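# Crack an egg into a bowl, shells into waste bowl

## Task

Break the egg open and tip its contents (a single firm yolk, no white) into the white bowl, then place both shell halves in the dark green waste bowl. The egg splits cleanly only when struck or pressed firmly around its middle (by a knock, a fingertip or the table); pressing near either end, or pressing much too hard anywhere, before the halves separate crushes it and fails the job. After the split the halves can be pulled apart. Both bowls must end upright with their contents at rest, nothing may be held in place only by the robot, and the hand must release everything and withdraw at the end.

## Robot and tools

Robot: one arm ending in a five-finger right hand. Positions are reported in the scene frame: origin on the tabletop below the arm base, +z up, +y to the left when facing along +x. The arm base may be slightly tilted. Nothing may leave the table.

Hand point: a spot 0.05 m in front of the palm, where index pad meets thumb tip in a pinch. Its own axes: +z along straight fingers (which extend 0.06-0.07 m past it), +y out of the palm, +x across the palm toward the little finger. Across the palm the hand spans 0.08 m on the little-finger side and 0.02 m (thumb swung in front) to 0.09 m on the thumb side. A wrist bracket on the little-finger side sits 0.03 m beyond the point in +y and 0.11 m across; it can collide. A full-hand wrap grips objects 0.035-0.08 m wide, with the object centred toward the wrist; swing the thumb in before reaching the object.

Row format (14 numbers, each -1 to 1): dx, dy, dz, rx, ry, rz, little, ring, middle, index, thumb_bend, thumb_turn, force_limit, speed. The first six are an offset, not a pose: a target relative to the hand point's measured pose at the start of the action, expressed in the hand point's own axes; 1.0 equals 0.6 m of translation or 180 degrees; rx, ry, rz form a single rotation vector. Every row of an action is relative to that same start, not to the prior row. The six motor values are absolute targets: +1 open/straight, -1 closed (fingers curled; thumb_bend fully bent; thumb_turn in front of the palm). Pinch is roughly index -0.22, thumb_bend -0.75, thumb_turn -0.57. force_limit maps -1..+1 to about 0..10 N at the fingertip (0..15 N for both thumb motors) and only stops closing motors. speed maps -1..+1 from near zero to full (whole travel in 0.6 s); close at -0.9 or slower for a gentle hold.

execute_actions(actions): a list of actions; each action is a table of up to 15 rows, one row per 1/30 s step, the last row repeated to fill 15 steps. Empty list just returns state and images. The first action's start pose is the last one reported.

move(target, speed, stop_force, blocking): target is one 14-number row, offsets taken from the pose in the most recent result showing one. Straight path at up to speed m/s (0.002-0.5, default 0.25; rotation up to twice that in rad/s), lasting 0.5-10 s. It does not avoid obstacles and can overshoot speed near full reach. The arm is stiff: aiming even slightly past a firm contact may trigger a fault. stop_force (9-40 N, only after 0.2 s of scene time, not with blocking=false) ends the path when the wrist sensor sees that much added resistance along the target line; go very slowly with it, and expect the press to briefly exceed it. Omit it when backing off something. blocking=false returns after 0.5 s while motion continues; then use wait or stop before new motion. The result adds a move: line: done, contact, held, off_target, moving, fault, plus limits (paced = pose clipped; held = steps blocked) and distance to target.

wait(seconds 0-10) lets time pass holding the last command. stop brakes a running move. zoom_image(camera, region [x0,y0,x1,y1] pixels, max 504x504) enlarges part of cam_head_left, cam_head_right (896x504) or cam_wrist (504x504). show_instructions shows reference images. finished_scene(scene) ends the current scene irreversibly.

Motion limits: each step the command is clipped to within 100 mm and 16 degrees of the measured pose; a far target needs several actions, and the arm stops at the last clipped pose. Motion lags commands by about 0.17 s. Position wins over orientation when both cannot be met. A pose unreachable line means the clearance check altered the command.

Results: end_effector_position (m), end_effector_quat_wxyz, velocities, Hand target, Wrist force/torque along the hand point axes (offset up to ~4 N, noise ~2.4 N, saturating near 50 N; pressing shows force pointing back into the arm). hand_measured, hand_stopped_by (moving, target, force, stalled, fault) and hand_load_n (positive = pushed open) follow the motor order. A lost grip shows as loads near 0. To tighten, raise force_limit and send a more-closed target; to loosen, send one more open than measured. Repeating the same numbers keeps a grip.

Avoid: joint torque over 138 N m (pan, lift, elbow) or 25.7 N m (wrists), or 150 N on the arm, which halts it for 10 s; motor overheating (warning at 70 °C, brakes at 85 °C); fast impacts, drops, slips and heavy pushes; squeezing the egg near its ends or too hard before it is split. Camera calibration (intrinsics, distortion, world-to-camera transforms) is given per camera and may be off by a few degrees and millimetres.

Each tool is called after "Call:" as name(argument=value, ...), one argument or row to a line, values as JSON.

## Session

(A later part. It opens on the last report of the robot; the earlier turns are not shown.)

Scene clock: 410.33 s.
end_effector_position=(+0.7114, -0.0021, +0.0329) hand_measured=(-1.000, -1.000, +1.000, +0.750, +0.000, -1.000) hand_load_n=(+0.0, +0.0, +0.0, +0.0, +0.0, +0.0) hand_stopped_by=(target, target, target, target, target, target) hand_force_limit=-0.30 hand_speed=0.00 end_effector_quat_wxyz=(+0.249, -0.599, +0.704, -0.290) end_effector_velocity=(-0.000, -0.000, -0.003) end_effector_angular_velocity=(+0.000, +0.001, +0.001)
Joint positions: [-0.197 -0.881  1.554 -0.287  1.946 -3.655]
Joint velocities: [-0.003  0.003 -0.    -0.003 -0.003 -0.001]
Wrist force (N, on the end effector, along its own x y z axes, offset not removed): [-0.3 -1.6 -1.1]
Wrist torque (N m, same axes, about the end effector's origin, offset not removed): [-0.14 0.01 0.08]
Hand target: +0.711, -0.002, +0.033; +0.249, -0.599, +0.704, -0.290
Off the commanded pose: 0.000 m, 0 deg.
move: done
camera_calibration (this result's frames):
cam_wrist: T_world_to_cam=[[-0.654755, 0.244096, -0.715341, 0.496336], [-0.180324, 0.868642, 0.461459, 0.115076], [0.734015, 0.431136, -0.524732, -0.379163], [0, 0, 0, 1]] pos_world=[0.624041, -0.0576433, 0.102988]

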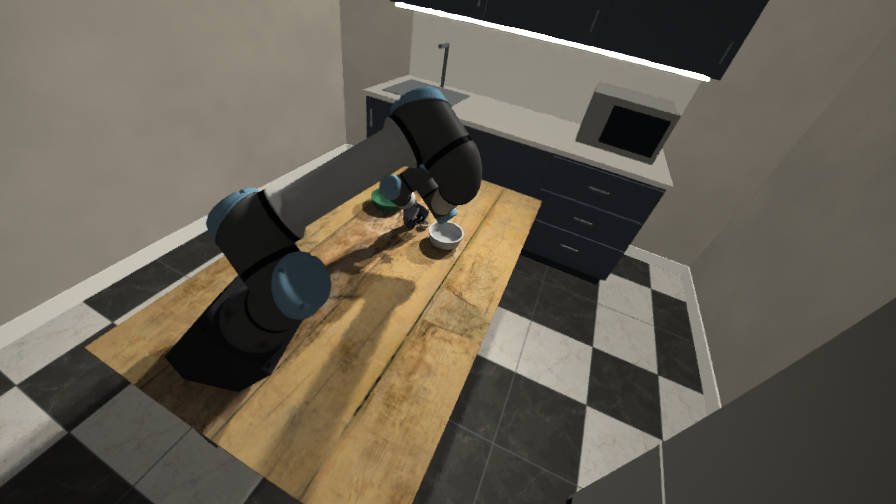

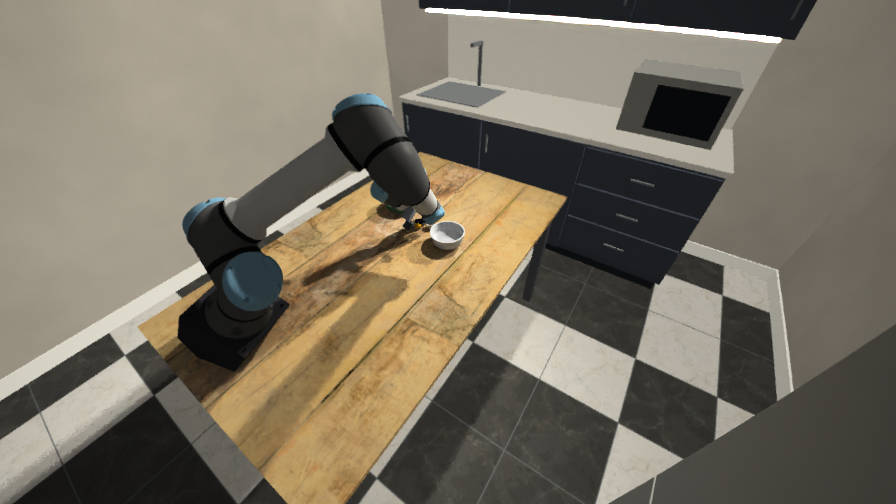

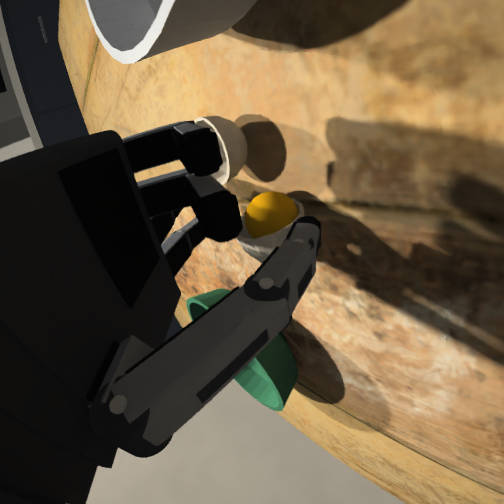

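Close index, ring too? Keep index + thumb (and middle).

Call:
execute_actions(
  actions=[
    [[0,0,0,0,0,0,-1,-1,1,-0.6,-0.9,-1,-0.3,-0.85]],
    [[0,0,0,0,0,0,-1,-1,1,-0.6,-0.9,-1,-0.3,-0.85]],
    [[0,0,0,0,0,0,-1,-1,1,-0.6,-0.9,-1,-0.3,-0.85]],
    [[0,0,0,0,0,0,-1,-1,1,-0.6,-0.9,-1,-0.3,-0.85]],
    [[0,0,0,0,0,0,-1,-1,1,-0.6,-0.9,-1,-0.3,-0.85]],
    [[0,0,0,0,0,0,-1,-1,1,-0.6,-0.9,-1,-0.3,-0.85]],
    [[0,0,0,0,0,0,-1,-1,1,-0.6,-0.9,-1,-0.3,-0.85]],
    [[0,0,0,0,0,0,-1,-1,1,-0.6,-0.9,-1,-0.3,-0.85]],
  ],
)

Call:
wait(
  seconds=4,
)

Scene clock: 425.07 s.
end_effector_position=(+0.7114, -0.0021, +0.0327) hand_measured=(-1.000, -1.000, +1.000, +0.270, -0.332, -1.000) hand_load_n=(+0.0, +0.0, +0.0, +6.5, +5.5, -0.5) hand_stopped_by=(target, target, target, force, force, target) hand_force_limit=-0.30 hand_speed=-0.85 end_effector_quat_wxyz=(+0.249, -0.599, +0.704, -0.290) end_effector_velocity=(+0.001, +0.000, +0.001) end_effector_angular_velocity=(+0.000, -0.002, +0.000)
Joint positions: [-0.197 -0.881  1.554 -0.287  1.946 -3.655]
Joint velocities: [ 0.001 -0.    -0.001  0.    -0.     0.   ]
Wrist force (N, on the end effector, along its own x y z axes, offset not removed): [-1.9 -1.5 2.5]
Wrist torque (N m, same axes, about the end effector's origin, offset not removed): [-0.25 0.14 -0.18]
Hand target: +0.711, -0.002, +0.033; +0.249, -0.599, +0.704, -0.290
Off the commanded pose: 0.000 m, 0 deg.
camera_calibration (this result's frames):
cam_wrist: T_world_to_cam=[[-0.654837, 0.244132, -0.715254, 0.496299], [-0.180241, 0.868637, 0.461501, 0.115097], [0.733963, 0.431126, -0.524813, -0.379139], [0, 0, 0, 1]] pos_world=[0.624014, -0.0576839, 0.102885]

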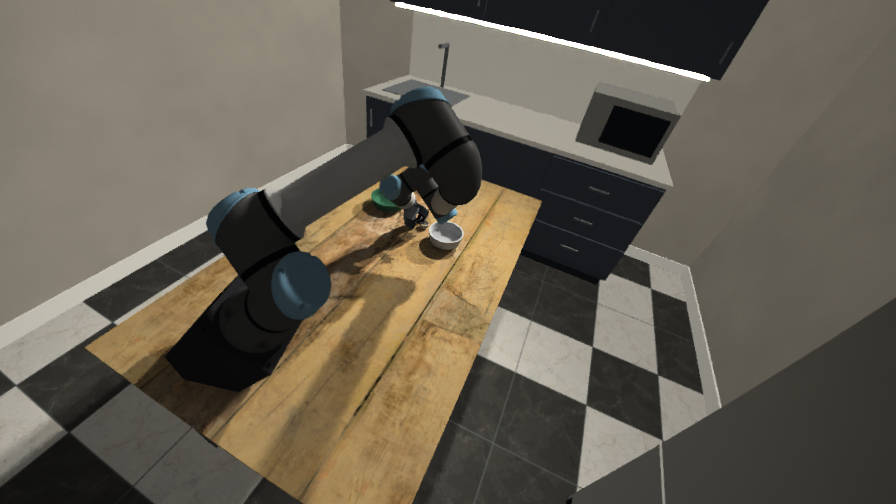

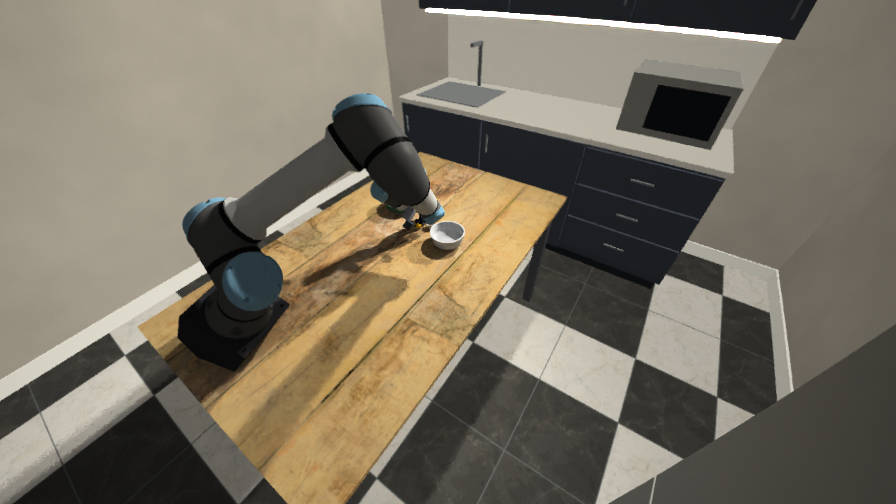

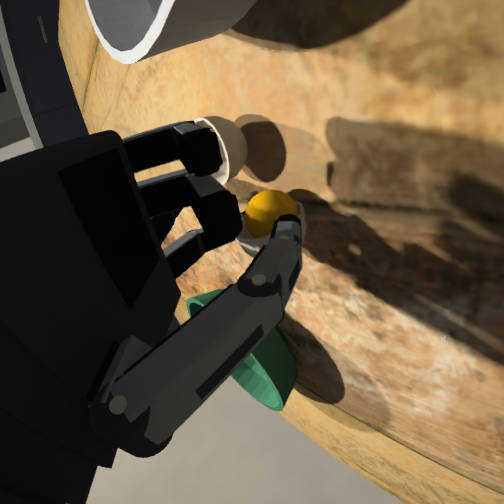

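Scene clock: 429.07 s.
end_effector_position=(+0.7114, -0.0021, +0.0327) hand_measured=(-1.000, -1.000, +1.000, +0.270, -0.332, -1.000) hand_load_n=(+0.0, +0.0, +0.0, +6.5, +5.5, -0.5) hand_stopped_by=(target, target, target, force, force, target) hand_force_limit=-0.30 hand_speed=-0.85 end_effector_quat_wxyz=(+0.249, -0.599, +0.704, -0.290) end_effector_velocity=(+0.000, -0.001, -0.001) end_effector_angular_velocity=(-0.000, +0.000, -0.002)
Joint positions: [-0.197 -0.881  1.554 -0.287  1.946 -3.655]
Joint velocities: [-0.002 -0.     0.    -0.001  0.     0.   ]
Wrist force (N, on the end effector, along its own x y z axes, offset not removed): [2.8 1.4 -0.7]
Wrist torque (N m, same axes, about the end effector's origin, offset not removed): [0.43 -0.51 0.13]
Hand target: +0.711, -0.002, +0.033; +0.249, -0.599, +0.704, -0.290
Off the commanded pose: 0.000 m, 0 deg.
wait: 4.00 s; at rest by 0.17 s
camera_calibration (this result's frames):
cam_wrist: T_world_to_cam=[[-0.654837, 0.244132, -0.715254, 0.496299], [-0.180241, 0.868637, 0.461501, 0.115097], [0.733963, 0.431126, -0.524813, -0.379139], [0, 0, 0, 1]] pos_world=[0.624014, -0.0576837, 0.102885]

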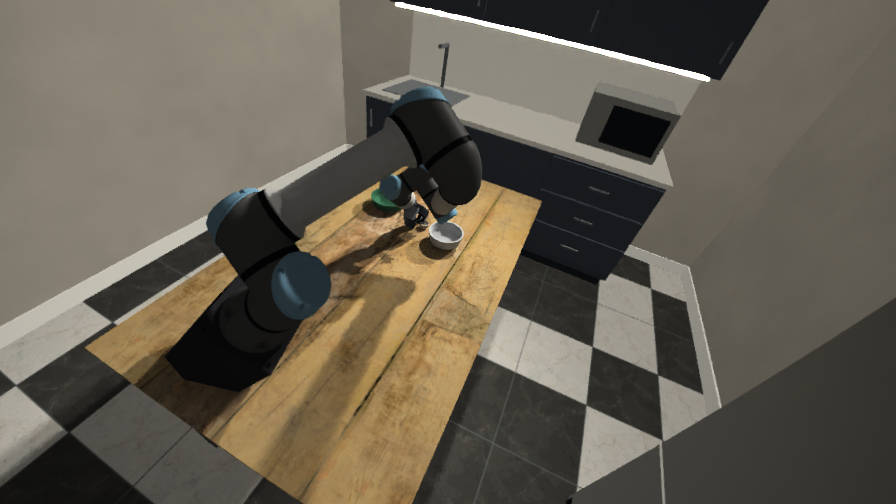

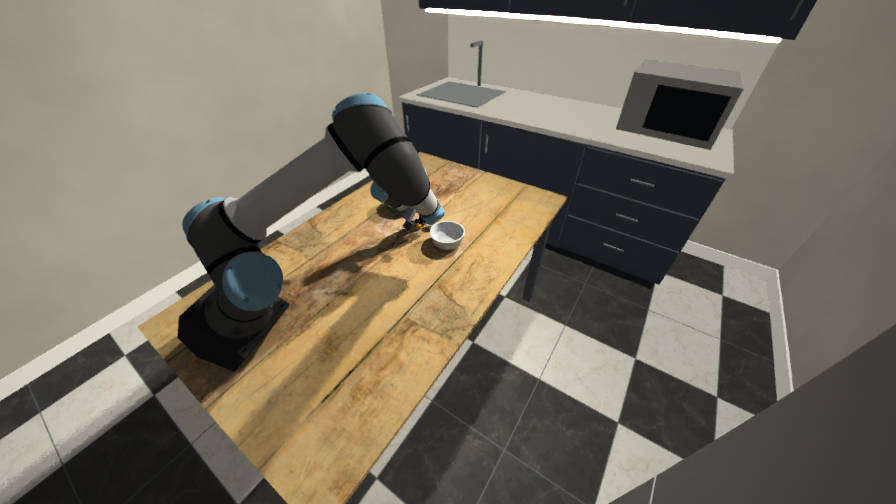

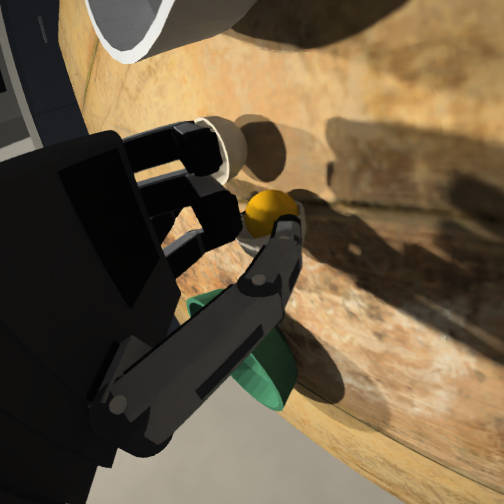

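Call:
move(
  target=[0,-0.082,-0.082,0,0,0,-1,-1,1,-0.6,-0.9,-1,-0.3,-0.85],
  speed=0.04,
)

Call:
zoom_image(
  camera="cam_head_right",
  region=[360,170,500,260],
)

Scene clock: 437.73 s.
end_effector_position=(+0.7114, -0.0024, +0.1020) hand_measured=(-1.000, -1.000, +1.000, +0.270, -0.332, -1.000) hand_load_n=(+0.0, +0.0, +0.0, +6.5, +5.5, -0.5) hand_stopped_by=(target, target, target, force, force, target) hand_force_limit=-0.30 hand_speed=-0.85 end_effector_quat_wxyz=(+0.249, -0.599, +0.704, -0.290) end_effector_velocity=(-0.000, +0.000, +0.003) end_effector_angular_velocity=(-0.000, +0.000, -0.000)
Joint positions: [-0.12  -0.964  1.537 -0.175  2.017 -3.624]
Joint velocities: [ 0.004 -0.002 -0.001  0.004  0.004  0.002]
Wrist force (N, on the end effector, along its own x y z axes, offset not removed): [0.0 2.7 -0.1]
Wrist torque (N m, same axes, about the end effector's origin, offset not removed): [0.49 -0.19 0.27]
Hand target: +0.711, -0.002, +0.102; +0.249, -0.599, +0.704, -0.290
Off the commanded pose: 0.000 m, 0 deg.
move: done
camera_calibration (this result's frames):
cam_wrist: T_world_to_cam=[[-0.65481, 0.244009, -0.71532, 0.54584], [-0.180286, 0.8687, 0.461365, 0.0834414], [0.733976, 0.431068, -0.524842, -0.342672], [0, 0, 0, 1]] pos_world=[0.623978, -0.0579605, 0.172105]

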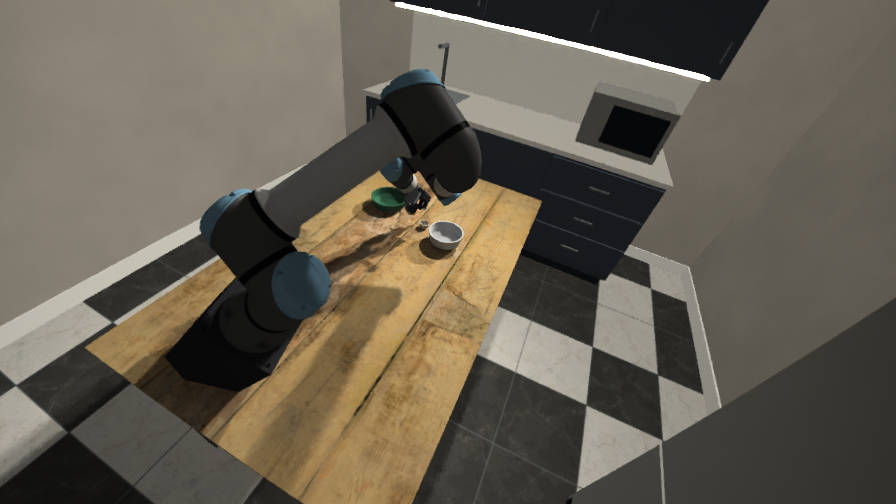

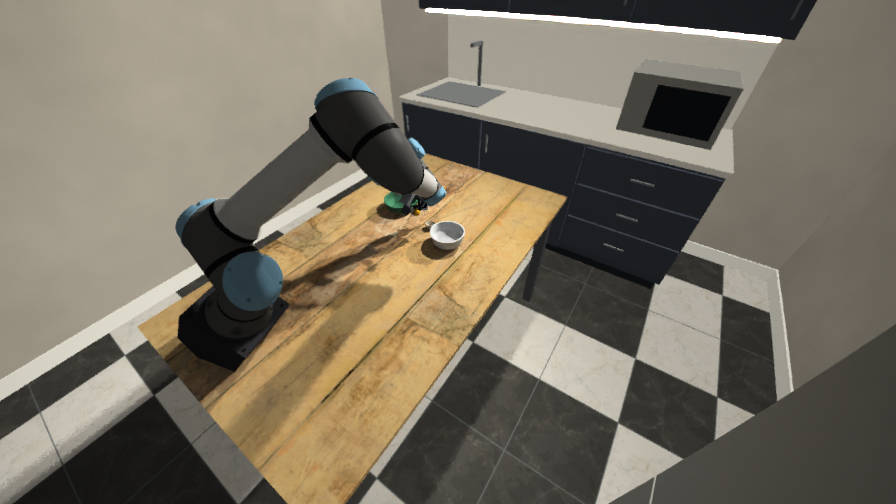

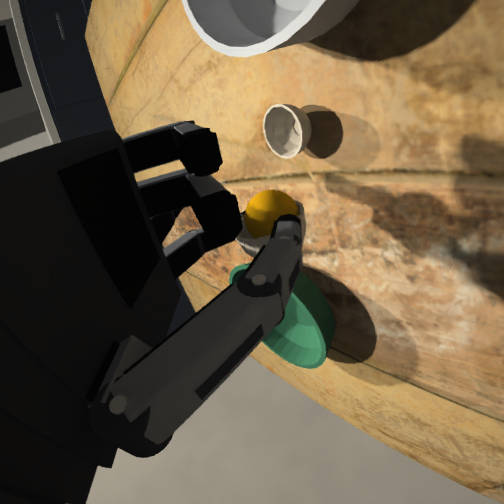

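Region (360, 170, 500, 260) of cam_head_right's 896x504 image, scaled by 3.600, with more detail than that image has; it fills the top 324 rows of this view, and the rest is white.

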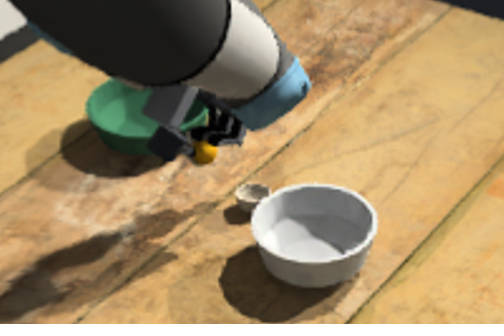

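Call:
move(
  target=[0.237,-0.0455,0.0265,0,0,0,-1,-1,1,-0.6,-0.9,-1,-0.3,-0.85],
  speed=0.06,
)

Call:
zoom_image(
  camera="cam_head_right",
  region=[360,170,500,260],
)

Call:
zoom_image(
  camera="cam_head_left",
  region=[360,170,500,260],
)

Scene clock: 464.17 s.
end_effector_position=(+0.7190, -0.1473, +0.1094) hand_measured=(-1.000, -1.000, +1.000, +0.270, -0.332, -1.000) hand_load_n=(+0.0, +0.0, +0.0, +6.5, +5.5, -0.5) hand_stopped_by=(target, target, target, force, force, target) hand_force_limit=-0.30 hand_speed=-0.85 end_effector_quat_wxyz=(+0.249, -0.599, +0.704, -0.290) end_effector_velocity=(+0.000, -0.003, -0.000) end_effector_angular_velocity=(+0.000, +0.001, -0.000)
Joint positions: [-0.326 -1.101  1.482 -0.01   1.826 -3.705]
Joint velocities: [-0.005 -0.001 -0.003  0.005 -0.004 -0.002]
Wrist force (N, on the end effector, along its own x y z axes, offset not removed): [-1.1 4.5 -0.1]
Wrist torque (N m, same axes, about the end effector's origin, offset not removed): [0.72 0.23 0.16]
Hand target: +0.719, -0.148, +0.109; +0.249, -0.599, +0.704, -0.290
Off the commanded pose: 0.000 m, 0 deg.
move: done
camera_calibration (this result's frames):
cam_wrist: T_world_to_cam=[[-0.654798, 0.244321, -0.715225, 0.591576], [-0.180187, 0.868561, 0.461665, 0.207102], [0.734011, 0.431172, -0.524708, -0.281969], [0, 0, 0, 1]] pos_world=[0.631649, -0.202838, 0.179547]

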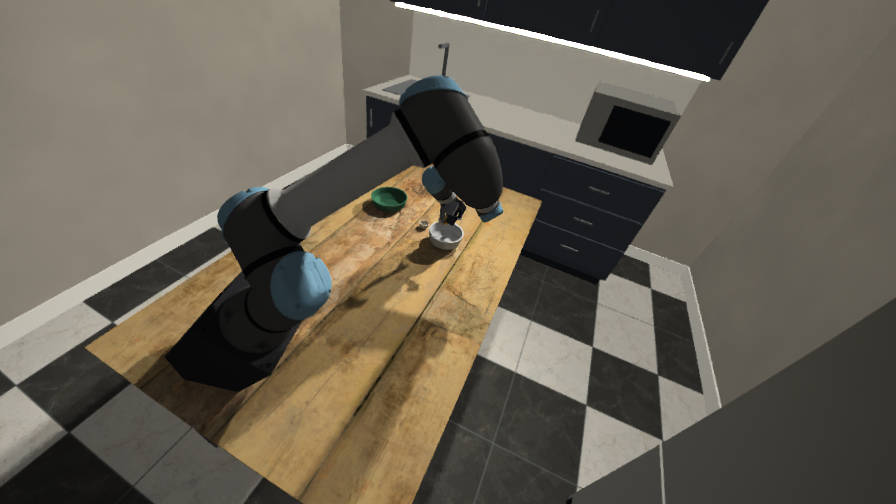

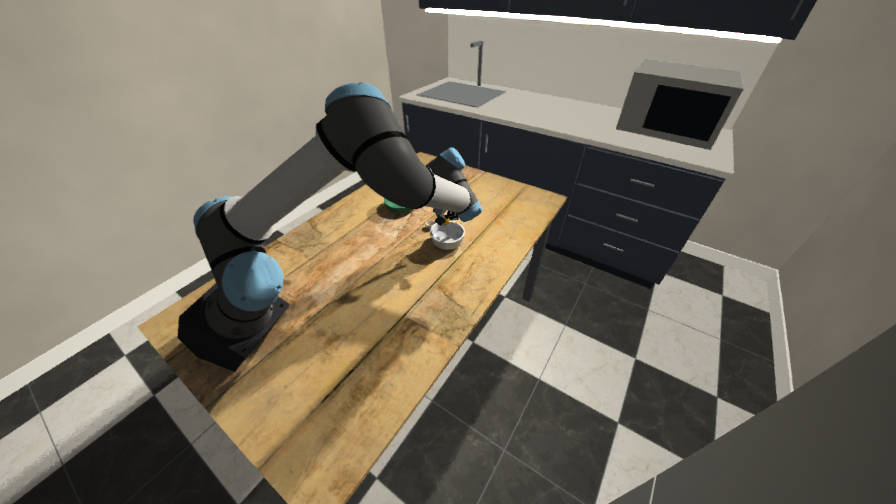

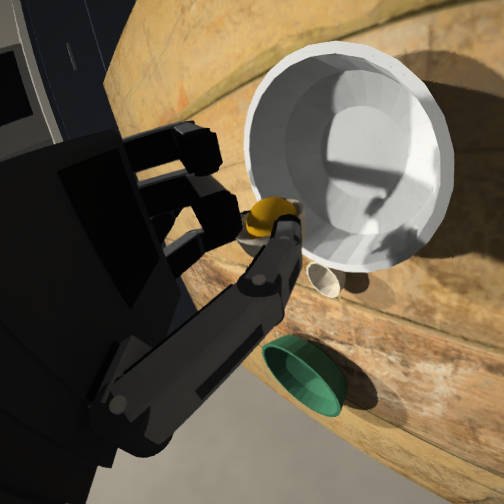

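Region (360, 170, 500, 260) of cam_head_right's 896x504 image, scaled by 3.600, with more detail than that image has; it fills the top 324 rows of this view, and the rest is white.

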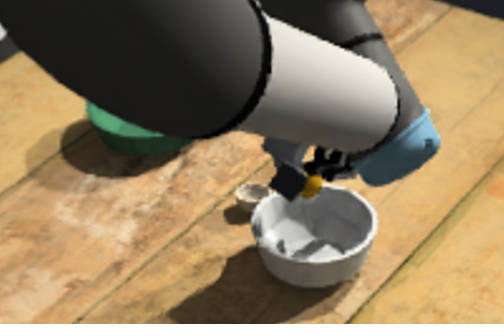

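Region (360, 170, 500, 260) of cam_head_left's 896x504 image, scaled by 3.600, with more detail than that image has; it fills the top 324 rows of this view, and the rest is white.

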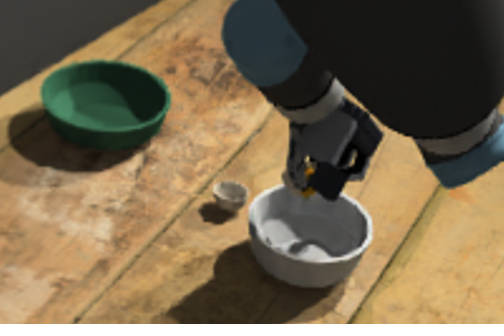

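Call:
move(
  target=[0.0915,0.0316,-0.0316,0,0,0,-1,-1,1,-0.6,-0.9,-1,-0.3,-0.85],
  speed=0.05,
)

Call:
zoom_image(
  camera="cam_head_right",
  region=[360,170,500,260],
)

Call:
zoom_image(
  camera="cam_head_left",
  region=[360,170,500,260],
)

Scene clock: 488.40 s.
end_effector_position=(+0.6840, -0.1970, +0.1092) hand_measured=(-1.000, -1.000, +1.000, +0.270, -0.332, -1.000) hand_load_n=(+0.0, +0.0, +0.0, +6.5, +5.5, -0.5) hand_stopped_by=(target, target, target, force, force, target) hand_force_limit=-0.30 hand_speed=-0.85 end_effector_quat_wxyz=(+0.249, -0.599, +0.704, -0.290) end_effector_velocity=(-0.002, -0.002, -0.001) end_effector_angular_velocity=(-0.000, +0.002, -0.001)
Joint positions: [-0.427 -1.204  1.566  0.001  1.731 -3.742]
Joint velocities: [-0.006 -0.004  0.004  0.001 -0.004 -0.002]
Wrist force (N, on the end effector, along its own x y z axes, offset not removed): [-0.9 0.2 1.0]
Wrist torque (N m, same axes, about the end effector's origin, offset not removed): [0.20 0.29 -0.29]
Hand target: +0.684, -0.197, +0.109; +0.249, -0.599, +0.704, -0.290
Off the commanded pose: 0.000 m, 0 deg.
move: done
camera_calibration (this result's frames):
cam_wrist: T_world_to_cam=[[-0.654805, 0.244482, -0.715164, 0.580659], [-0.180114, 0.868498, 0.461812, 0.243997], [0.734023, 0.431208, -0.524662, -0.234974], [0, 0, 0, 1]] pos_world=[0.596642, -0.252549, 0.179304]

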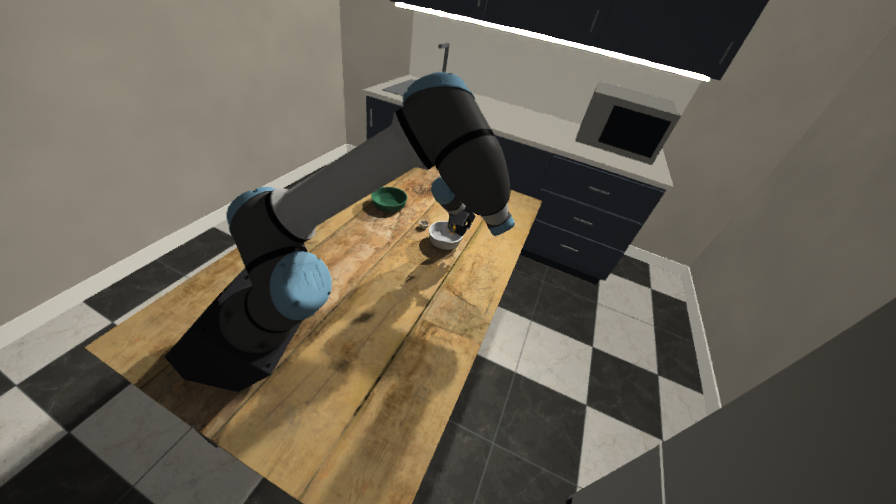

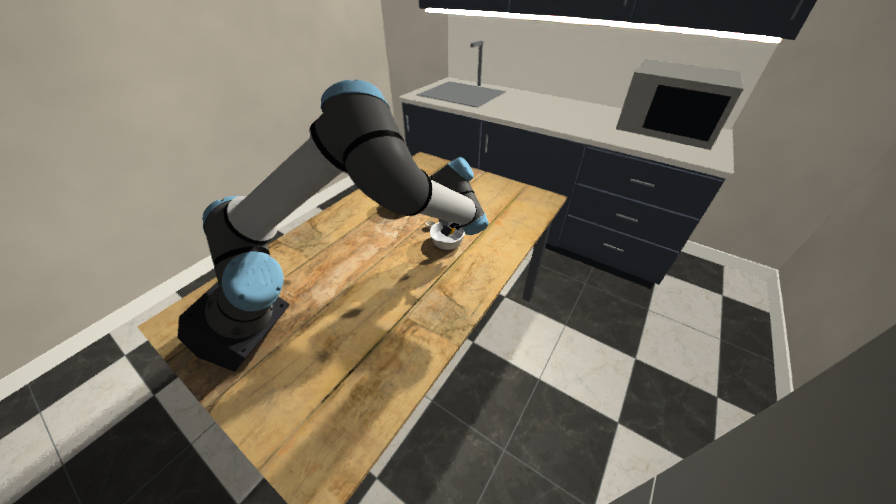

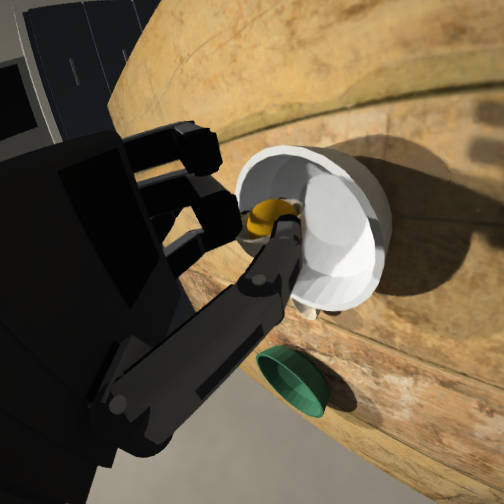

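Region (360, 170, 500, 260) of cam_head_right's 896x504 image, scaled by 3.600, with more detail than that image has; it fills the top 324 rows of this view, and the rest is white.

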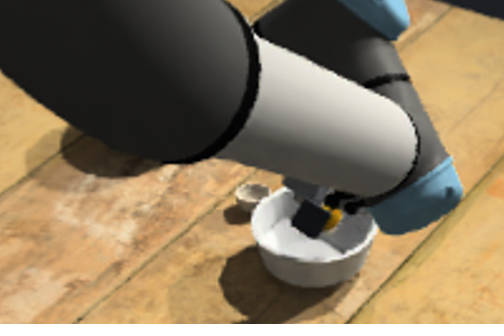

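Region (360, 170, 500, 260) of cam_head_left's 896x504 image, scaled by 3.600, with more detail than that image has; it fills the top 324 rows of this view, and the rest is white.

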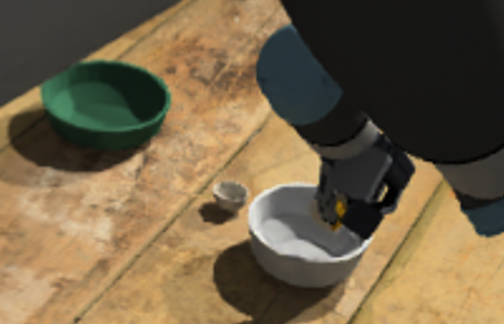

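Call:
move(
  target=[0,0,0,0,0.39,-0.39,-1,-1,1,-0.6,-0.9,-1,-0.3,-0.85],
  speed=0.2,
)

Call:
zoom_image(
  camera="cam_head_left",
  region=[380,170,520,260],
)

Scene clock: 509.13 s.
end_effector_position=(+0.6828, -0.1965, +0.1093) hand_measured=(-1.000, -1.000, +1.000, +0.270, -0.332, -1.000) hand_load_n=(+0.0, +0.0, +0.0, +6.5, +5.0, +0.0) hand_stopped_by=(target, target, target, force, force, target) hand_force_limit=-0.30 hand_speed=-0.85 end_effector_quat_wxyz=(+0.068, +0.668, -0.536, +0.511) end_effector_velocity=(+0.000, -0.001, +0.000) end_effector_angular_velocity=(-0.001, -0.001, -0.001)
Joint positions: [-0.198 -1.049  1.733 -0.874  2.293 -4.597]
Joint velocities: [-0.001 -0.    -0.001 -0.001 -0.    -0.   ]
Wrist force (N, on the end effector, along its own x y z axes, offset not removed): [-3.4 -1.2 -0.8]
Wrist torque (N m, same axes, about the end effector's origin, offset not removed): [-0.07 0.40 -0.20]
Hand target: +0.683, -0.196, +0.109; +0.068, +0.668, -0.536, +0.511
Off the commanded pose: 0.001 m, 50 deg; orientation clipped at the last step of the last action.
move: held; limits=paced,held; held on 67 of 139 steps, including the last
pose unreachable: on one or more control steps of this call, first in action 0 (counted from 0), an arm could not follow its commanded pose, so it was not sent that pose on those steps. On the call's last step it was still not sent that pose. It may still have moved: this result reports where it is.
cause: the commanded pose would bring two parts of the arm too close to each other (joints 4 (wrist 1) to 6 (wrist 3) lie between them).
camera_calibration (this result's frames):
cam_wrist: T_world_to_cam=[[-0.753187, -0.337898, -0.564389, 0.516103], [-0.173682, 0.929691, -0.324821, 0.336914], [0.634464, -0.146627, -0.758918, -0.254205], [0, 0, 0, 1]] pos_world=[0.608521, -0.176109, 0.207799]

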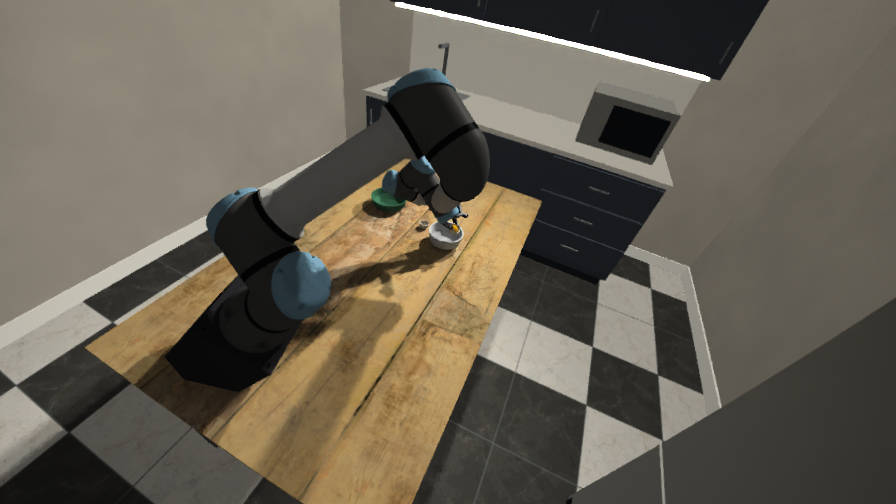

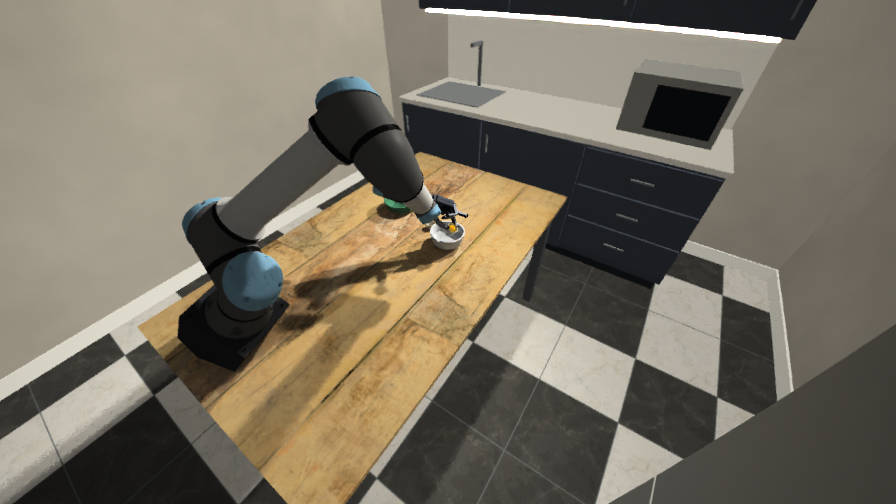

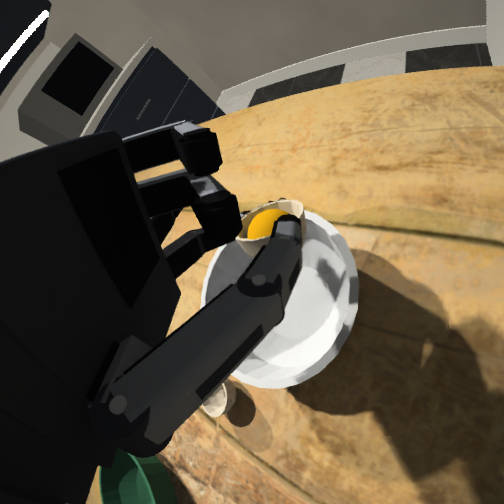

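Region (380, 170, 520, 260) of cam_head_left's 896x504 image, scaled by 3.600, with more detail than that image has; it fills the top 324 rows of this view, and the rest is white.

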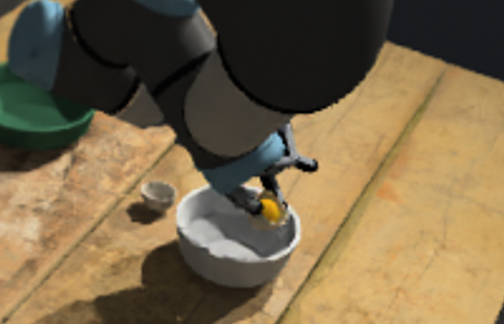

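Call:
move(
  target=[0,0,0,0,-0.22,0.22,-1,-1,1,-0.6,-0.9,-1,-0.3,-0.85],
  speed=0.2,
)

Scene clock: 534.67 s.
end_effector_position=(+0.6830, -0.1965, +0.1092) hand_measured=(-1.000, -1.000, +1.000, +0.270, -0.332, -1.000) hand_load_n=(+0.0, +0.0, +0.0, +6.5, +5.0, -0.5) hand_stopped_by=(target, target, target, force, force, target) hand_force_limit=-0.30 hand_speed=-0.85 end_effector_quat_wxyz=(+0.287, -0.582, +0.718, -0.252) end_effector_velocity=(+0.000, -0.002, -0.001) end_effector_angular_velocity=(+0.012, +0.000, +0.002)
Joint positions: [-0.472 -1.205  1.541  0.075  1.625 -3.672]
Joint velocities: [-0.008  0.002 -0.008  0.012 -0.014  0.004]
Wrist force (N, on the end effector, along its own x y z axes, offset not removed): [0.6 0.7 0.3]
Wrist torque (N m, same axes, about the end effector's origin, offset not removed): [0.32 -0.04 0.06]
Hand target: +0.683, -0.196, +0.109; +0.287, -0.582, +0.718, -0.252
Off the commanded pose: 0.000 m, 0 deg.
move: done; limits=paced
camera_calibration (this result's frames):
cam_wrist: T_world_to_cam=[[-0.647487, 0.325488, -0.689071, 0.587962], [-0.184993, 0.810025, 0.556451, 0.2249], [0.739282, 0.487768, -0.464267, -0.233515], [0, 0, 0, 1]] pos_world=[0.594936, -0.259648, 0.171588]

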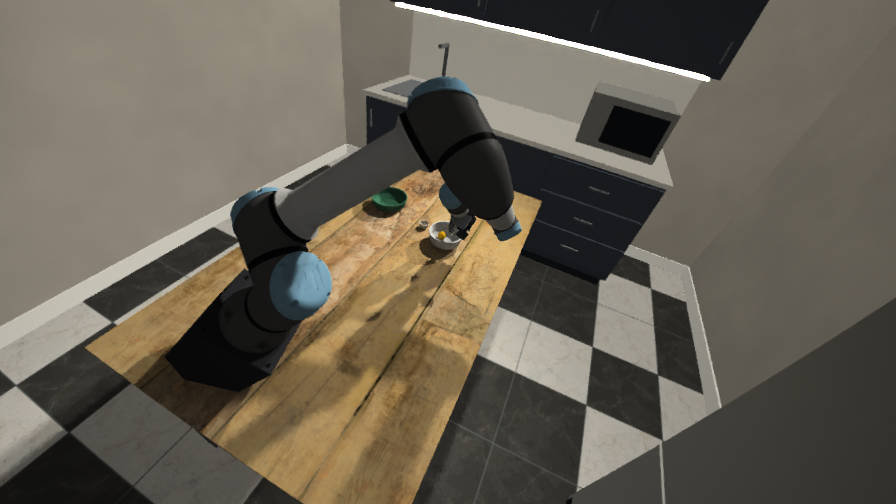

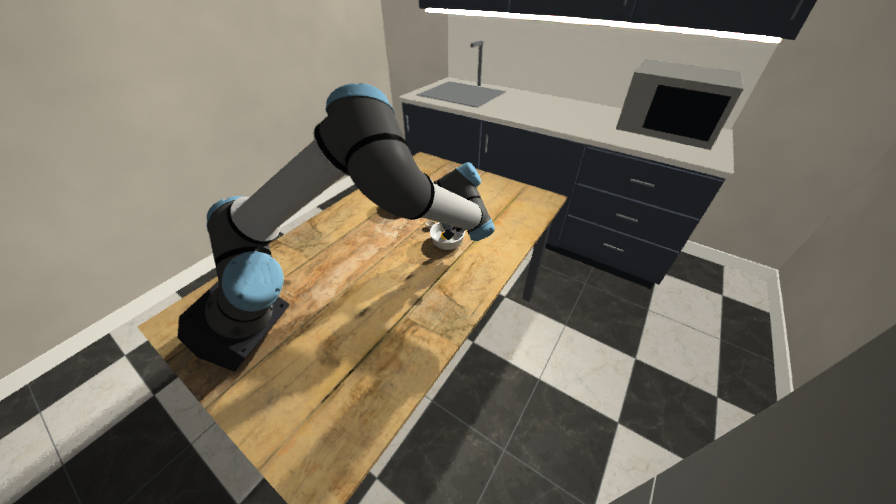

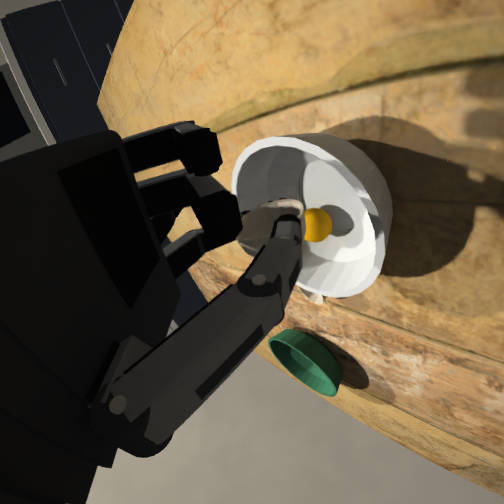

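Call:
move(
  target=[-0.45,-0.006,0.006,0,0.03,-0.03,-1,-1,1,-0.6,-0.9,-1,-0.3,-0.85],
  speed=0.12,
)

Call:
zoom_image(
  camera="cam_head_left",
  region=[340,150,480,240],
)

Scene clock: 562.23 s.
end_effector_position=(+0.7306, +0.0670, +0.1412) hand_measured=(-1.000, -1.000, +1.000, +0.270, -0.332, -1.000) hand_load_n=(+0.0, +0.0, +0.0, +6.5, +5.0, -0.5) hand_stopped_by=(target, target, target, force, force, target) hand_force_limit=-0.30 hand_speed=-0.85 end_effector_quat_wxyz=(+0.240, -0.603, +0.702, -0.293) end_effector_velocity=(+0.000, +0.001, -0.002) end_effector_angular_velocity=(-0.003, +0.004, -0.003)
Joint positions: [ 0.031 -0.862  1.389 -0.092  2.17  -3.565]
Joint velocities: [ 0.001  0.006 -0.005  0.002  0.006  0.001]
Wrist force (N, on the end effector, along its own x y z axes, offset not removed): [2.2 -3.4 3.0]
Wrist torque (N m, same axes, about the end effector's origin, offset not removed): [-0.54 -0.40 -0.08]
Hand target: +0.731, +0.067, +0.141; +0.240, -0.603, +0.702, -0.293
Off the commanded pose: 0.000 m, 0 deg.
move: done
camera_calibration (this result's frames):
cam_wrist: T_world_to_cam=[[-0.662534, 0.231814, -0.712257, 0.575583], [-0.17552, 0.876381, 0.448496, 0.00638854], [0.728176, 0.42216, -0.539945, -0.359156], [0, 0, 0, 1]] pos_world=[0.643994, 0.0125943, 0.213174]

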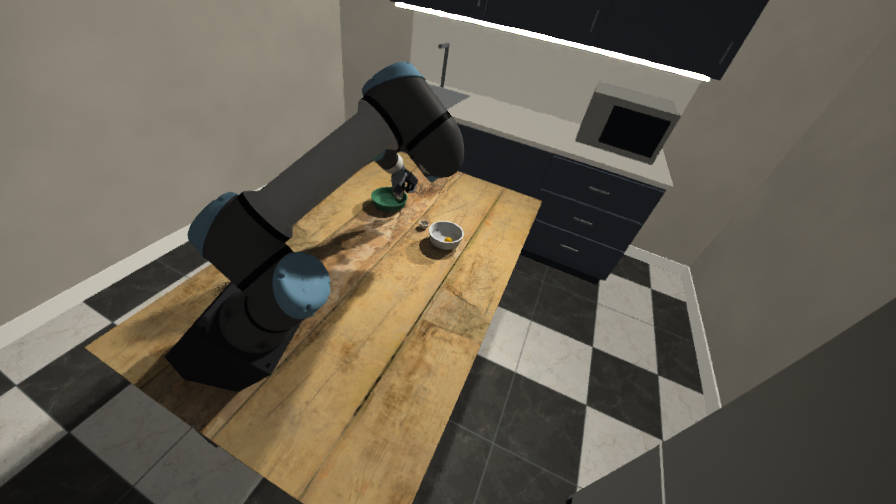

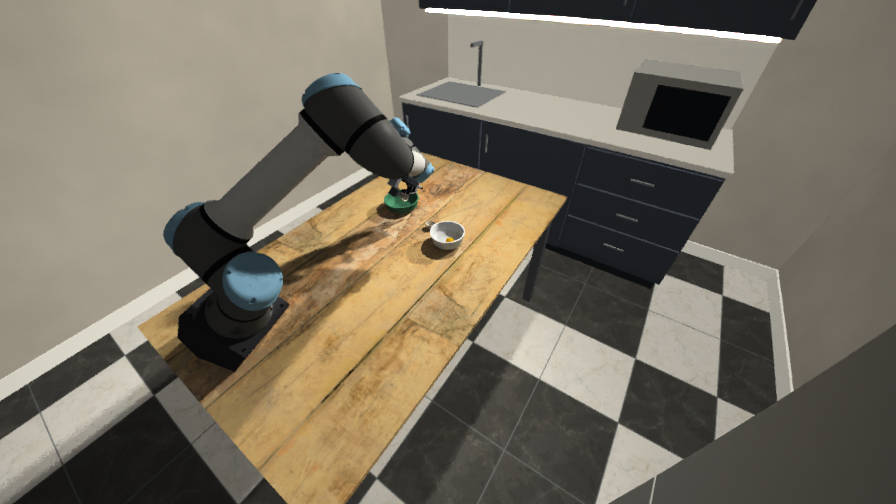

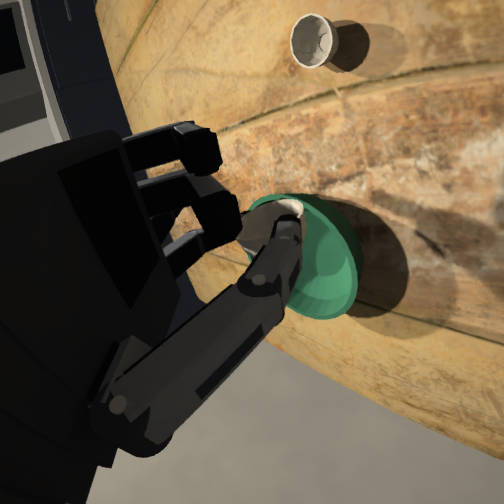

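Region (340, 150, 480, 240) of cam_head_left's 896x504 image, scaled by 3.600, with more detail than that image has; it fills the top 324 rows of this view, and the rest is white.

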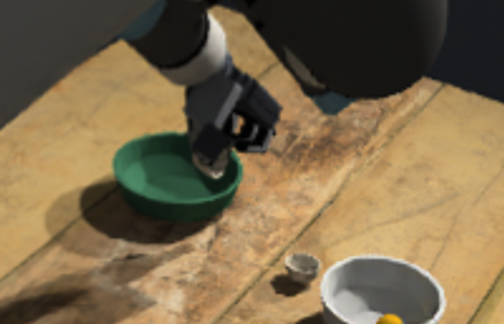

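Call:
move(
  target=[-0.067,0.0177,0.088,0,0,0,-1,-1,1,-0.6,-0.9,-1,-0.3,-0.85],
  speed=0.06,
)

Call:
zoom_image(
  camera="cam_head_left",
  region=[340,150,480,240],
)

Call:
zoom_image(
  camera="cam_head_right",
  region=[340,150,480,240],
)

Scene clock: 574.80 s.
end_effector_position=(+0.7658, +0.1012, +0.0957) hand_measured=(-1.000, -1.000, +1.000, +0.270, -0.332, -1.000) hand_load_n=(+0.0, +0.0, +0.0, +6.5, +5.0, -0.5) hand_stopped_by=(target, target, target, force, force, target) hand_force_limit=-0.30 hand_speed=-0.85 end_effector_quat_wxyz=(+0.240, -0.603, +0.702, -0.293) end_effector_velocity=(+0.001, +0.001, -0.000) end_effector_angular_velocity=(-0.000, -0.000, +0.001)
Joint positions: [ 0.026 -0.708  1.246 -0.104  2.166 -3.568]
Joint velocities: [ 0.001  0.005 -0.007  0.002  0.001 -0.   ]
Wrist force (N, on the end effector, along its own x y z axes, offset not removed): [0.9 -4.4 1.5]
Wrist torque (N m, same axes, about the end effector's origin, offset not removed): [-0.75 -0.30 -0.05]
Hand target: +0.766, +0.101, +0.096; +0.240, -0.603, +0.702, -0.293
Off the commanded pose: 0.000 m, 0 deg.
move: done
camera_calibration (this result's frames):
cam_wrist: T_world_to_cam=[[-0.662492, 0.231813, -0.712297, 0.558561], [-0.175562, 0.876372, 0.448497, 0.00297781], [0.728204, 0.422178, -0.539892, -0.423837], [0, 0, 0, 1]] pos_world=[0.679205, 0.0468435, 0.1677]

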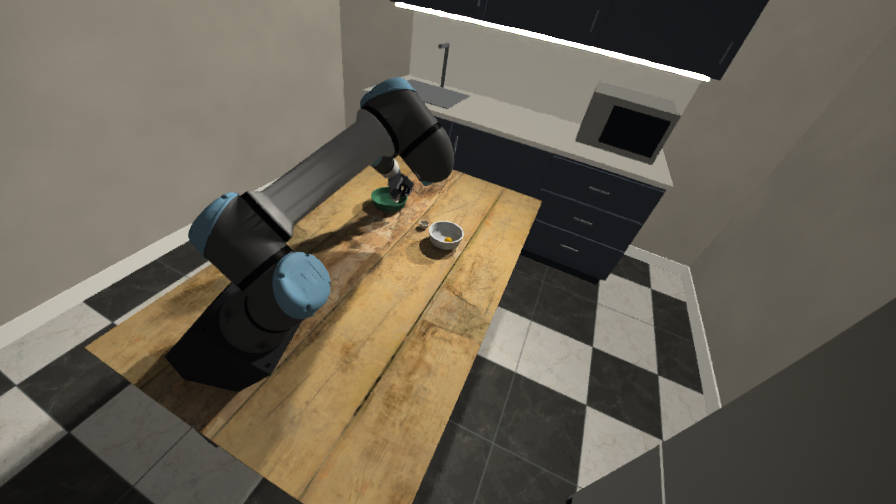

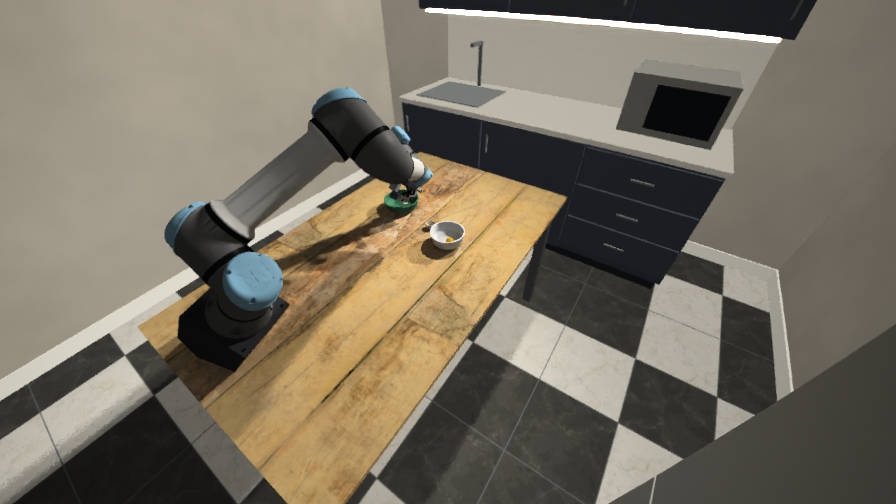

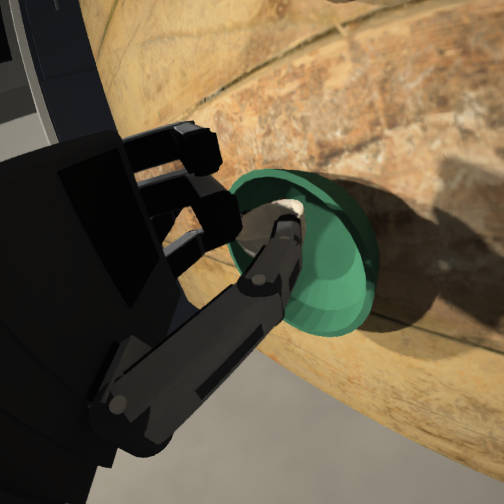

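Region (340, 150, 480, 240) of cam_head_left's 896x504 image, scaled by 3.600, with more detail than that image has; it fills the top 324 rows of this view, and the rest is white.

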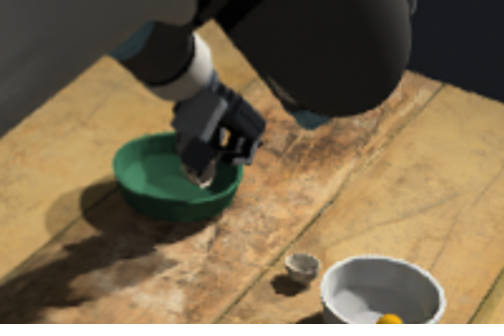

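Region (340, 150, 480, 240) of cam_head_right's 896x504 image, scaled by 3.600, with more detail than that image has; it fills the top 324 rows of this view, and the rest is white.

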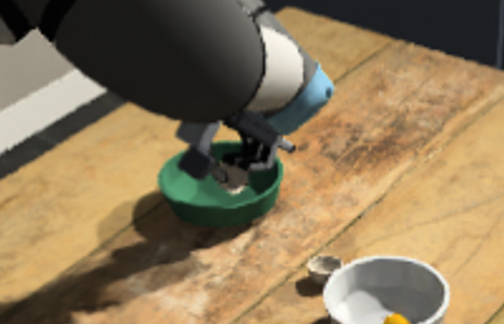

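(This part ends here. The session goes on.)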